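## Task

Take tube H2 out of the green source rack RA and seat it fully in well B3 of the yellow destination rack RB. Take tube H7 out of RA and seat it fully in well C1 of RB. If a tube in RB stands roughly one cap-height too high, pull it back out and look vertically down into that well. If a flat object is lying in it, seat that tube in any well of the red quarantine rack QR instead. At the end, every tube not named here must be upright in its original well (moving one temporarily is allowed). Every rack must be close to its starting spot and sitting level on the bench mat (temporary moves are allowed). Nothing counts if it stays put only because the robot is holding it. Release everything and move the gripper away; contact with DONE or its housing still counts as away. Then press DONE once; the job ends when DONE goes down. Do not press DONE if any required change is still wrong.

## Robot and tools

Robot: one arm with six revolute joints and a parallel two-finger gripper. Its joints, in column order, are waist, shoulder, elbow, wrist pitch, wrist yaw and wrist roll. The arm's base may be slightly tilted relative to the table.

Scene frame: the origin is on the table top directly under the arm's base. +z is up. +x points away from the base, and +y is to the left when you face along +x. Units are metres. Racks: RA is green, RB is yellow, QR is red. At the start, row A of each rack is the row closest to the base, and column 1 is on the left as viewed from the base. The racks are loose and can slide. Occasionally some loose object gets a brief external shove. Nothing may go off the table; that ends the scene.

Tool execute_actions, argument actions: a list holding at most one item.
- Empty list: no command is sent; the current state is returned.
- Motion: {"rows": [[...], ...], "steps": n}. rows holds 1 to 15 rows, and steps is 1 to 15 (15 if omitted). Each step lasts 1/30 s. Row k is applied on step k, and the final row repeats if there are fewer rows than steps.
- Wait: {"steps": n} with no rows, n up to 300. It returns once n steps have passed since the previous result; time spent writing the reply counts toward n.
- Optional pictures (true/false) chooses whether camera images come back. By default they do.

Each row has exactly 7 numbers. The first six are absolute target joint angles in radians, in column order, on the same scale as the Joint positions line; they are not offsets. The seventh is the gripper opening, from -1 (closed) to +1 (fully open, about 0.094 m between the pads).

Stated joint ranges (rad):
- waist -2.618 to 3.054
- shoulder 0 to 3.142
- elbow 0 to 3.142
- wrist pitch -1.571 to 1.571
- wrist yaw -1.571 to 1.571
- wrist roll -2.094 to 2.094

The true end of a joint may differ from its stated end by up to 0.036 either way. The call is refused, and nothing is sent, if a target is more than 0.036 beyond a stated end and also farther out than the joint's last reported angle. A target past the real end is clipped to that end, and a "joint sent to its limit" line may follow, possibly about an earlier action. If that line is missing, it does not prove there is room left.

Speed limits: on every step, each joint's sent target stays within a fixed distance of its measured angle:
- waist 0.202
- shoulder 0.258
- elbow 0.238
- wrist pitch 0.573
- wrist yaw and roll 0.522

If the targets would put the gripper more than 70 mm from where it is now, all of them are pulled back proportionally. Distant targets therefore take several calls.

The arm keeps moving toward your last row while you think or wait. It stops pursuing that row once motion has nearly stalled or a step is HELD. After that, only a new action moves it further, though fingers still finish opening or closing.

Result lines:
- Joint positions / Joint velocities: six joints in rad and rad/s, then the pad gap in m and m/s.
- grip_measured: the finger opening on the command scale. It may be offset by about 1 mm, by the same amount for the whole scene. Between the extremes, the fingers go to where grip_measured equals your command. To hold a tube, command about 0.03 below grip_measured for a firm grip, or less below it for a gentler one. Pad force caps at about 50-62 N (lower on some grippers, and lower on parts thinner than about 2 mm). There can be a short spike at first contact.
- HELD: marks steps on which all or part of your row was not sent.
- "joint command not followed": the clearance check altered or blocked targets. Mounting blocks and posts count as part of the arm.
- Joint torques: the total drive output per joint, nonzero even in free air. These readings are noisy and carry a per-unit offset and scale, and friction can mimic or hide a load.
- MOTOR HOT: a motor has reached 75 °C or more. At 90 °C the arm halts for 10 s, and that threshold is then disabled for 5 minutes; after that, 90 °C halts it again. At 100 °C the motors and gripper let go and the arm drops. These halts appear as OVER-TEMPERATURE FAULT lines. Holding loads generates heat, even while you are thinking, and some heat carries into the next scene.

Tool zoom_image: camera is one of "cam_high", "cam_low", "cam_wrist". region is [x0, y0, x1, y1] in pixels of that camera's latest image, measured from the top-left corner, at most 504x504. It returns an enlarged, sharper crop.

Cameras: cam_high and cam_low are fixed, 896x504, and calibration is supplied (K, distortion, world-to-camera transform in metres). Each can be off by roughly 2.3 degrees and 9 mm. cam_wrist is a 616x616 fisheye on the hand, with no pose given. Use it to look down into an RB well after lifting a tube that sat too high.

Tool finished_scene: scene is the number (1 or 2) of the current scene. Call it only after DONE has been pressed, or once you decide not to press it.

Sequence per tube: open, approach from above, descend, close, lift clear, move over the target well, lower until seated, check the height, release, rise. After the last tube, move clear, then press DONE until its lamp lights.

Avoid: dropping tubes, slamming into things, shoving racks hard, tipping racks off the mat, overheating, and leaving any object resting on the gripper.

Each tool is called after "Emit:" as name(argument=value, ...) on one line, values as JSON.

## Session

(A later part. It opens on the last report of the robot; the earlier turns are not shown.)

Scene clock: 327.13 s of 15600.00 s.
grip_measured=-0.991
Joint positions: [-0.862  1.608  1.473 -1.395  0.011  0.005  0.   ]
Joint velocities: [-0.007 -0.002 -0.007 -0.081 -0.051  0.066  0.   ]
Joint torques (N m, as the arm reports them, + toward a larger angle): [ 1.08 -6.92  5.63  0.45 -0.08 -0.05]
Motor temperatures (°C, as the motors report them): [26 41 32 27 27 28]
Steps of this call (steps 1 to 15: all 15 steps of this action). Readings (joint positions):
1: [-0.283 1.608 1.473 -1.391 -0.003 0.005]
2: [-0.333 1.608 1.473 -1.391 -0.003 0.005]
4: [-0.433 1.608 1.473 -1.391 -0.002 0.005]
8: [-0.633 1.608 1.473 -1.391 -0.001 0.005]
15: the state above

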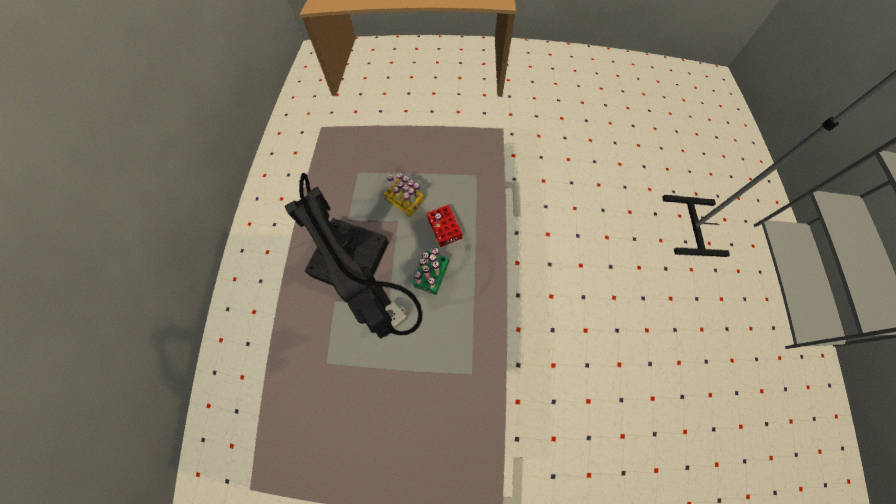

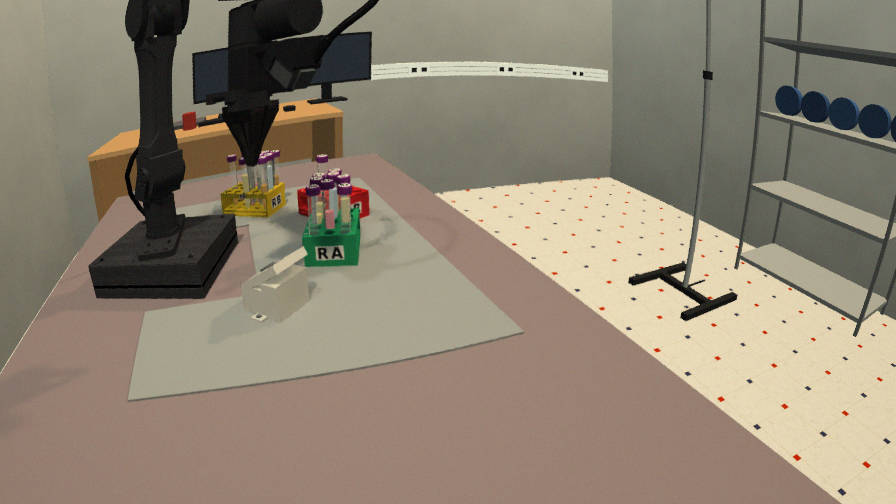

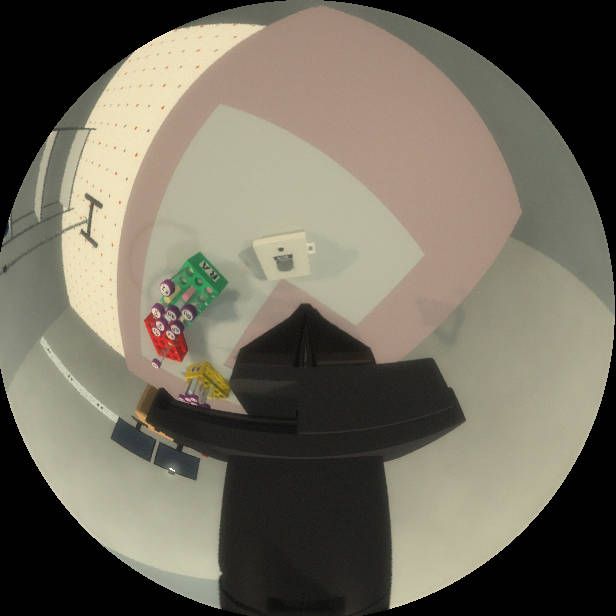

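Emit:
execute_actions(actions=[{"rows":[[-0.84,1.605,1.44,-1.36,0,0,-1],[-0.83,1.61,1.41,-1.32,0,0,-1],[-0.82,1.615,1.38,-1.29,0,0,-1],[-0.81,1.62,1.35,-1.25,0,0,-1],[-0.8,1.625,1.32,-1.22,0,0,-1],[-0.79,1.63,1.29,-1.18,0,0,-1],[-0.78,1.635,1.26,-1.15,0,0,-1],[-0.77,1.64,1.23,-1.11,0,0,-1],[-0.77,1.645,1.2,-1.08,0,0,-1],[-0.77,1.65,1.17,-1.04,0,0,-1],[-0.77,1.65,1.14,-1.01,0,0,-1],[-0.77,1.65,1.127,-0.995,0,0,-1]]}], pictures=false)

Emit:
execute_actions(actions=[{"steps":8}])

Emit:
zoom_image(camera="cam_wrist", region=[230,200,380,350])

Scene clock: 333.73 s of 15600.00 s.
grip_measured=-0.991
Joint positions: [-0.773  1.666  1.12  -1.087  0.002  0.005  0.   ]
Joint velocities: [-0.002  0.032 -0.134  0.242  0.037  0.022  0.   ]
Joint torques (N m, as the arm reports them, + toward a larger angle): [ 0.18 -7.93  6.84  0.69 -0.02 -0.05]
Motor temperatures (°C, as the motors report them): [26 41 32 27 27 28]
Steps of this call (steps 1 to 15: the robot went on to your last target; steps 16 to 90: nothing new was sent; then 3.10 s passed at rest; steps 91 to 105: all 15 steps of this action). Readings (joint positions):
91: [-0.856 1.608 1.469 -1.399 0.005 0.005]
92: [-0.853 1.608 1.458 -1.389 0.005 0.005]
94: [-0.838 1.608 1.411 -1.350 0.005 0.005]
98: [-0.794 1.625 1.285 -1.252 0.005 0.005]
105: the state above

Scene clock: 334.00 s of 15600.00 s.
grip_measured=-0.991
Joint positions: [-0.773  1.666  1.118 -1.029  0.002  0.005  0.   ]
Joint velocities: [-0.012 -0.002  0.007  0.125  0.007 -0.051  0.   ]
Joint torques (N m, as the arm reports them, + toward a larger angle): [ 0.19 -7.8   6.37  0.6   0.   -0.05]
Motor temperatures (°C, as the motors report them): [26 41 32 27 27 28]
Steps of this call (steps 1 to 8: the robot went on to your last target). Readings (joint positions):
1: [-0.773 1.666 1.118 -1.077 0.002 0.005]
2: [-0.773 1.666 1.118 -1.067 0.002 0.005]
4: [-0.773 1.666 1.118 -1.047 0.002 0.005]
8: the state above

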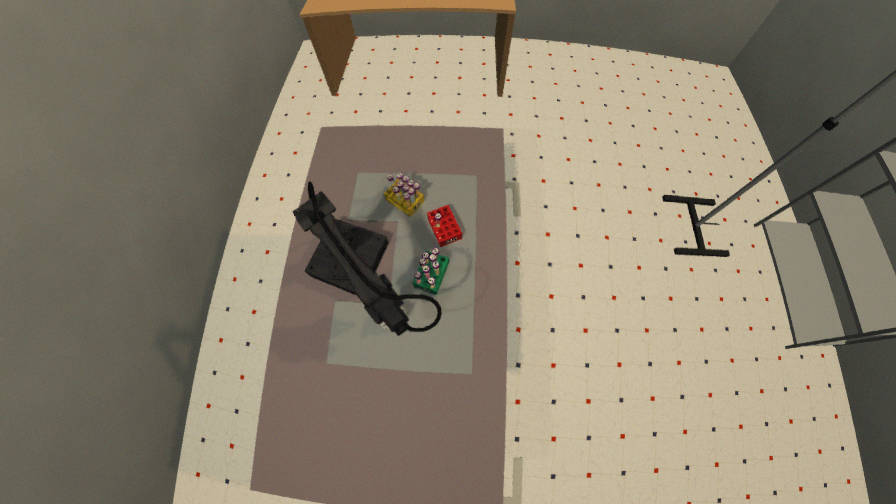

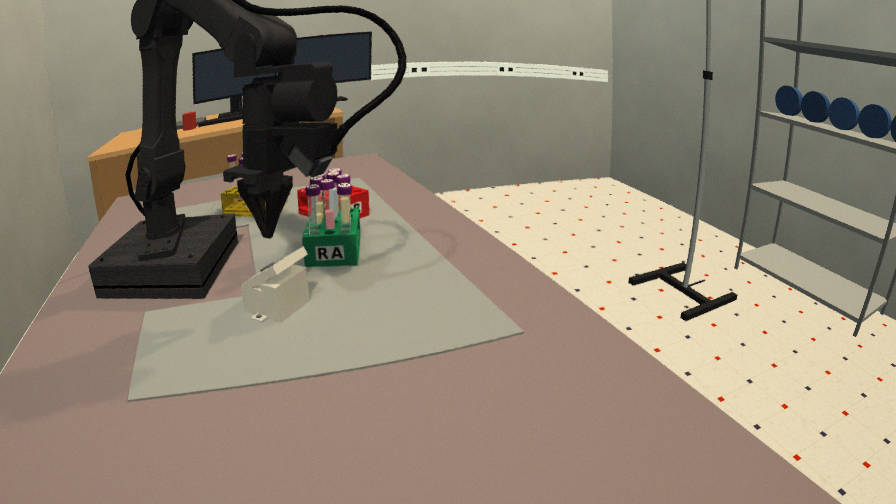

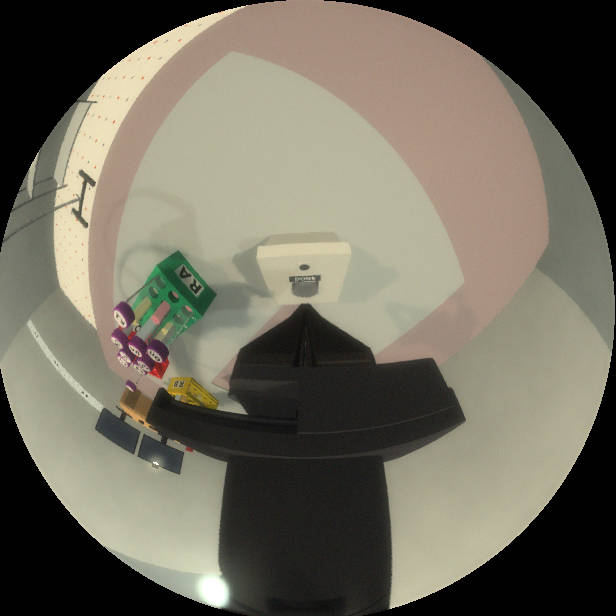

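Region (230, 200, 380, 350) of cam_wrist's 616x616 image, scaled by 3.360, with more detail than that image has.

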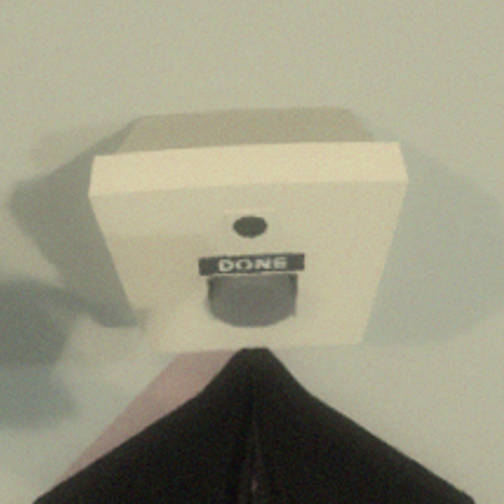

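Emit:
execute_actions(actions=[{"rows":[[-0.77,1.66,1.115,-0.98,0,0,-1],[-0.77,1.665,1.105,-0.965,0,0,-1],[-0.77,1.67,1.095,-0.95,0,0,-1],[-0.77,1.675,1.085,-0.935,0,0,-1],[-0.77,1.68,1.075,-0.92,0,0,-1],[-0.77,1.683,1.065,-0.905,0,0,-1],[-0.77,1.685,1.06,-0.892,0,0,-1]]}])

Emit:
zoom_image(camera="cam_wrist", region=[230,200,380,350])

Emit:
zoom_image(camera="cam_low", region=[210,200,340,330])

Scene clock: 339.53 s of 15600.00 s.
grip_measured=-0.991
Joint positions: [-0.773  1.69   1.06  -0.926  0.002  0.005  0.   ]
Joint velocities: [-0.017  0.012  0.002  0.066 -0.007  0.051 -0.   ]
Joint torques (N m, as the arm reports them, + toward a larger angle): [ 0.2  -7.07  5.51  0.64  0.01 -0.06]
Motor temperatures (°C, as the motors report them): [26 40 32 27 27 28]
Steps of this call (steps 1 to 30: the robot went on to your last target; steps 31 to 90: nothing new was sent; then 2.03 s passed at rest; steps 91 to 105: all 15 steps of this action). Readings (joint positions):
91: [-0.773 1.666 1.118 -1.019 0.002 0.005]
92: [-0.773 1.666 1.117 -1.014 0.002 0.005]
94: [-0.773 1.666 1.108 -0.995 0.002 0.005]
98: [-0.773 1.678 1.073 -0.953 0.002 0.005]
105: the state above

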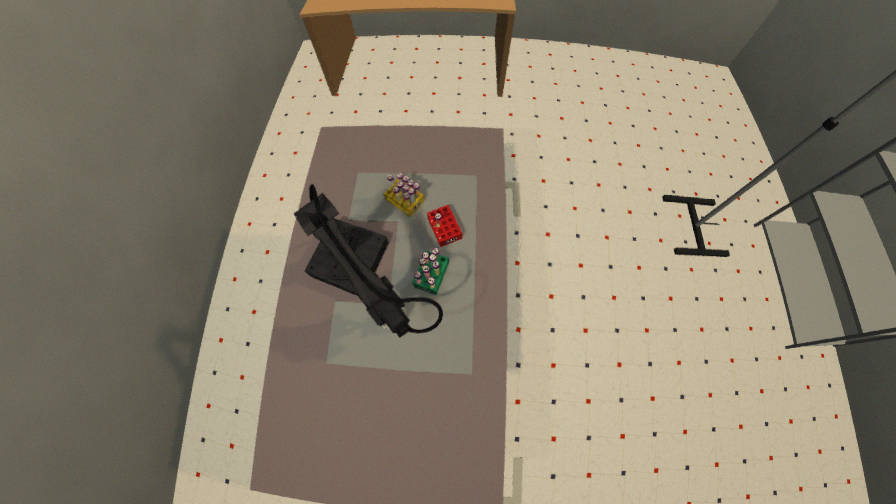

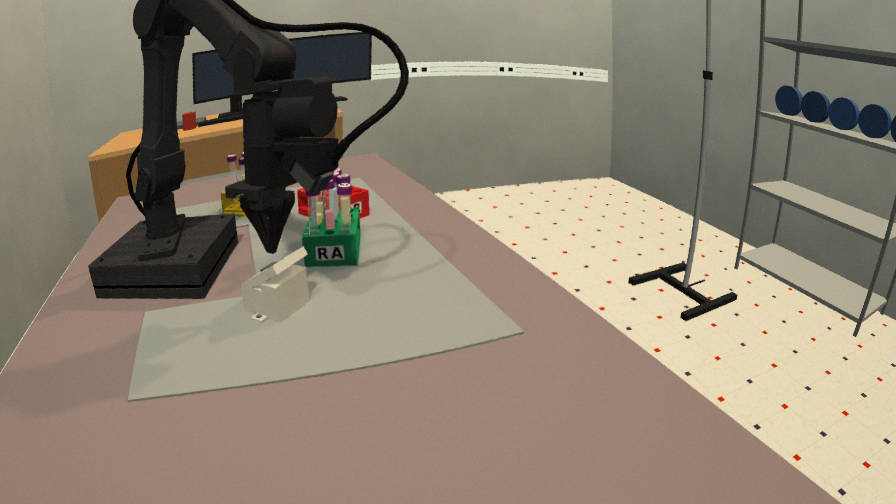

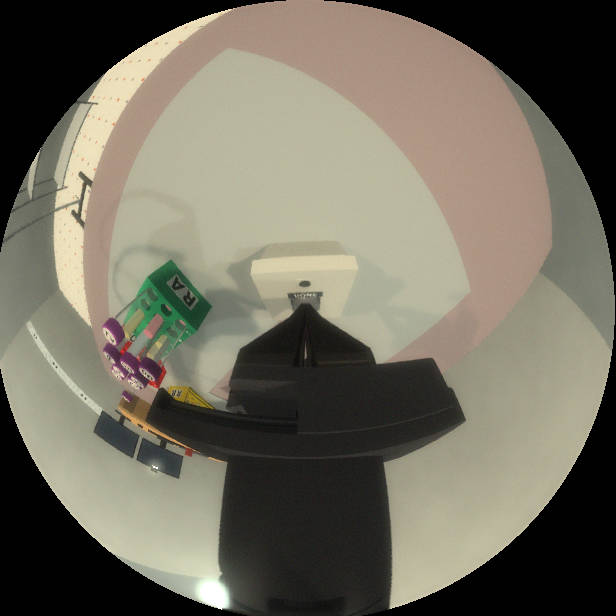

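Region (230, 200, 380, 350) of cam_wrist's 616x616 image, scaled by 3.360, with more detail than that image has.

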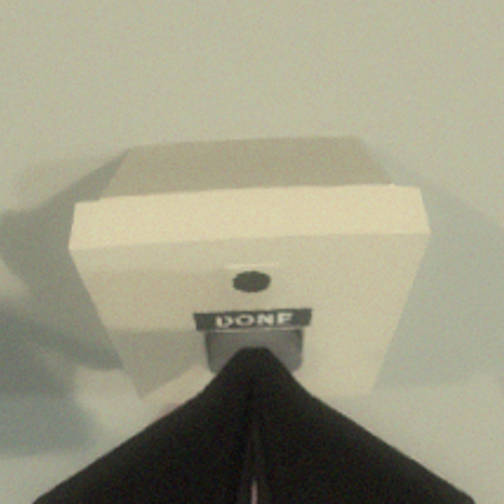

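Region (210, 200, 340, 330) of cam_low's 896x504 image, scaled by 3.877, with more detail than that image has.

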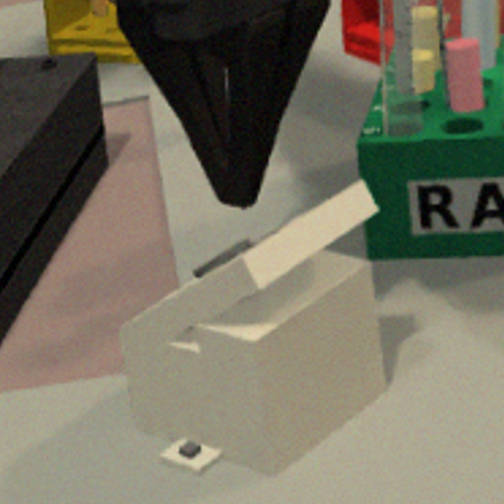

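Emit:
execute_actions(actions=[{"rows":[[-0.77,1.686,1.05,-0.885,0,0,-1],[-0.77,1.687,1.04,-0.875,0,0,-1],[-0.77,1.688,1.03,-0.865,0,0,-1],[-0.77,1.689,1.02,-0.855,0,0,-1],[-0.77,1.69,1.01,-0.845,0,0,-1],[-0.77,1.69,1.0,-0.835,0,0,-1],[-0.77,1.69,0.99,-0.825,0,0,-1],[-0.77,1.69,0.985,-0.82,0,0,-1]]}])

Emit:
zoom_image(camera="cam_low", region=[210,200,340,330])

Scene clock: 343.60 s of 15600.00 s.
grip_measured=-0.991
Joint positions: [-0.773  1.69   0.987 -0.866  0.002  0.005  0.   ]
Joint velocities: [-0.012 -0.002  0.007 -0.022 -0.022 -0.051 -0.   ]
Joint torques (N m, as the arm reports them, + toward a larger angle): [ 0.16 -6.47  5.18  0.8   0.01 -0.06]
Motor temperatures (°C, as the motors report them): [26 40 32 27 27 28]
Steps of this call (steps 1 to 15: the robot went on to your last target; steps 16 to 90: nothing new was sent; then 0.57 s passed at rest; steps 91 to 105: all 15 steps of this action). Readings (joint positions):
91: [-0.773 1.690 1.060 -0.917 0.002 0.005]
92: [-0.773 1.690 1.058 -0.913 0.002 0.005]
94: [-0.773 1.690 1.045 -0.898 0.002 0.005]
98: [-0.773 1.690 1.003 -0.871 0.002 0.005]
105: the state above

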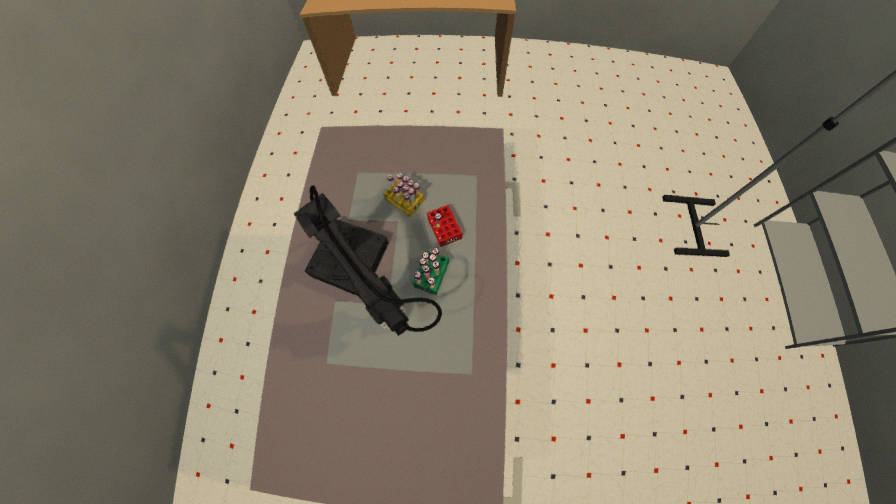

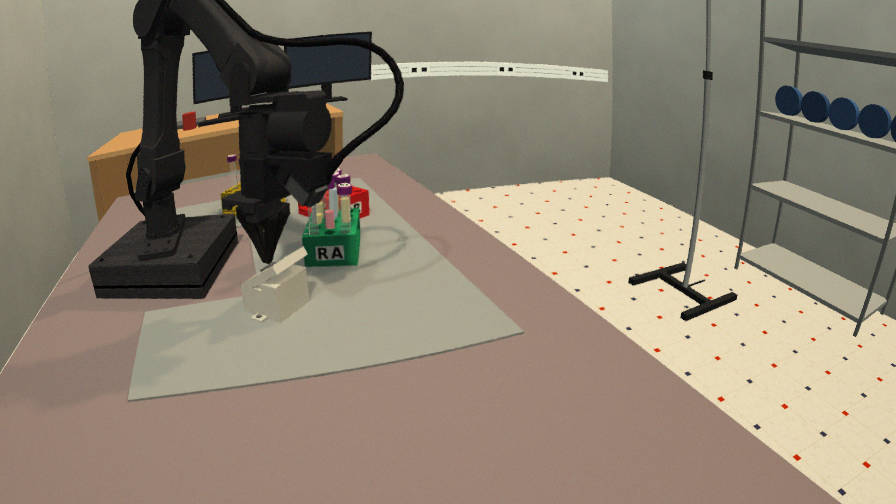

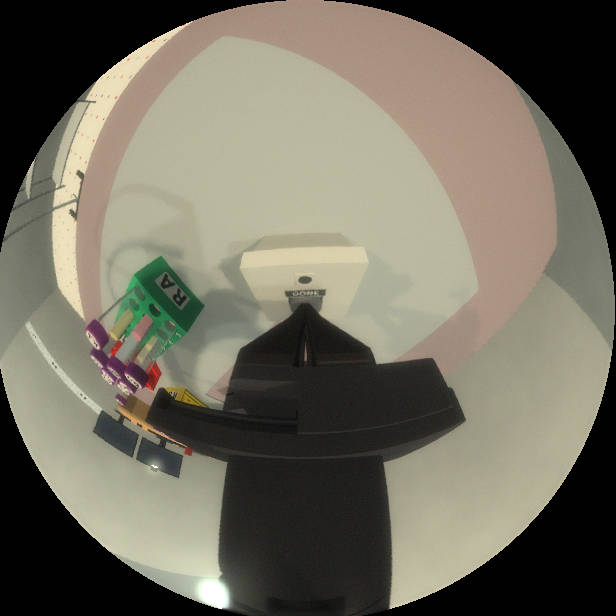

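Region (210, 200, 340, 330) of cam_low's 896x504 image, scaled by 3.877, with more detail than that image has.

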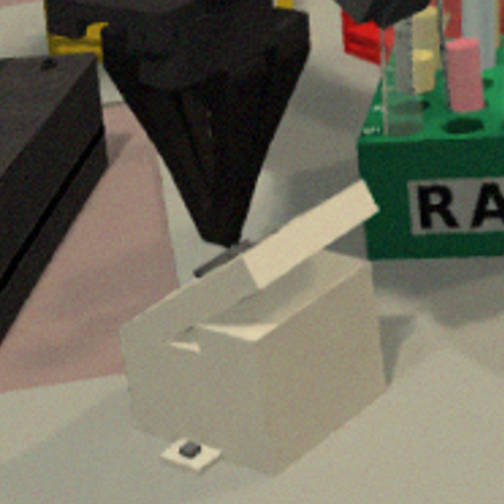

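Contact with the button; pressing down and outward.

Emit:
execute_actions(actions=[{"rows":[[-0.77,1.695,0.985,-0.81,0,0,-1],[-0.77,1.7,0.985,-0.8,0,0,-1],[-0.77,1.705,0.985,-0.79,0,0,-1],[-0.77,1.71,0.985,-0.78,0,0,-1],[-0.77,1.715,0.985,-0.77,0,0,-1],[-0.77,1.72,0.985,-0.76,0,0,-1]]}])

Scene clock: 346.73 s of 15600.00 s.
grip_measured=-0.991
Joint positions: [-0.773  1.706  0.987 -0.851  0.001  0.005  0.   ]
Joint velocities: [-0.007 -0.002  0.012  0.022 -0.007 -0.051 -0.001]
Joint torques (N m, as the arm reports them, + toward a larger angle): no reading
Motor temperatures (°C, as the motors report them): [26 40 31 28 27 28]
The task's run ended inside this call: 7 steps that you had sent did not run.
Steps of this call (steps 1 to 15: the robot went on to your last target; steps 16 to 86: nothing new was sent; steps 87 to 94: the first 8 steps of this action). Readings (joint positions):
87: [-0.773 1.690 0.987 -0.866 0.002 0.005]
88: [-0.773 1.690 0.987 -0.866 0.002 0.005]
90: [-0.773 1.693 0.987 -0.864 0.002 0.005]
94: [-0.773 1.705 0.987 -0.852 0.001 0.005]
The task's run has ended: the event that ends the task has happened. This ends this scene only. If you have not yet called finished_scene for this scene, call it to go on to the next scene.

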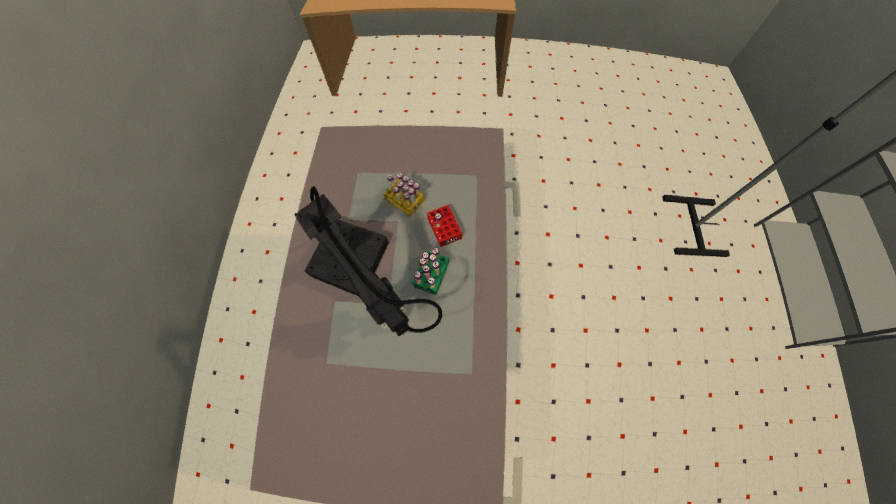

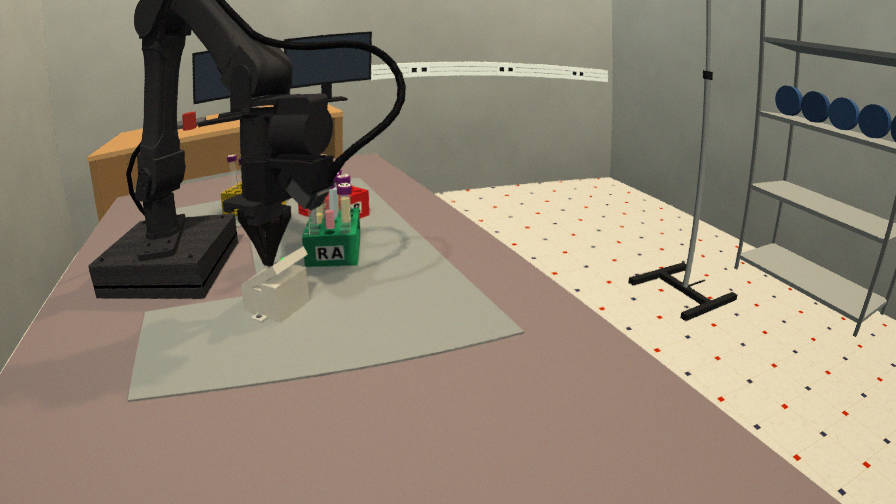

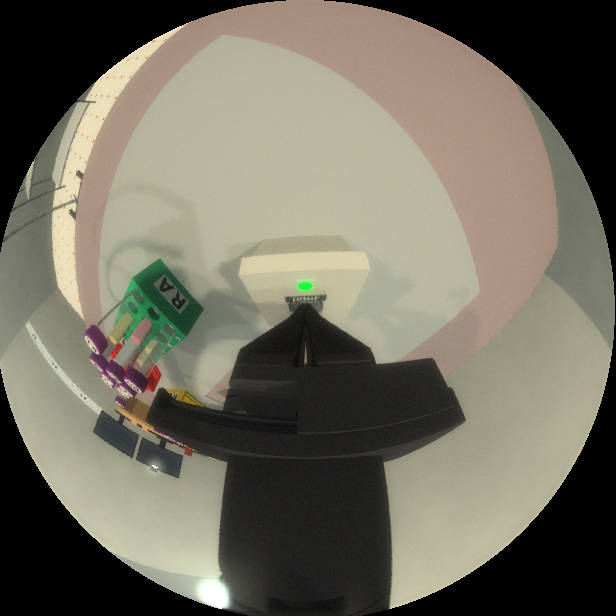

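Emit:
finished_scene(scene=1)

The scene is finished: the task was done.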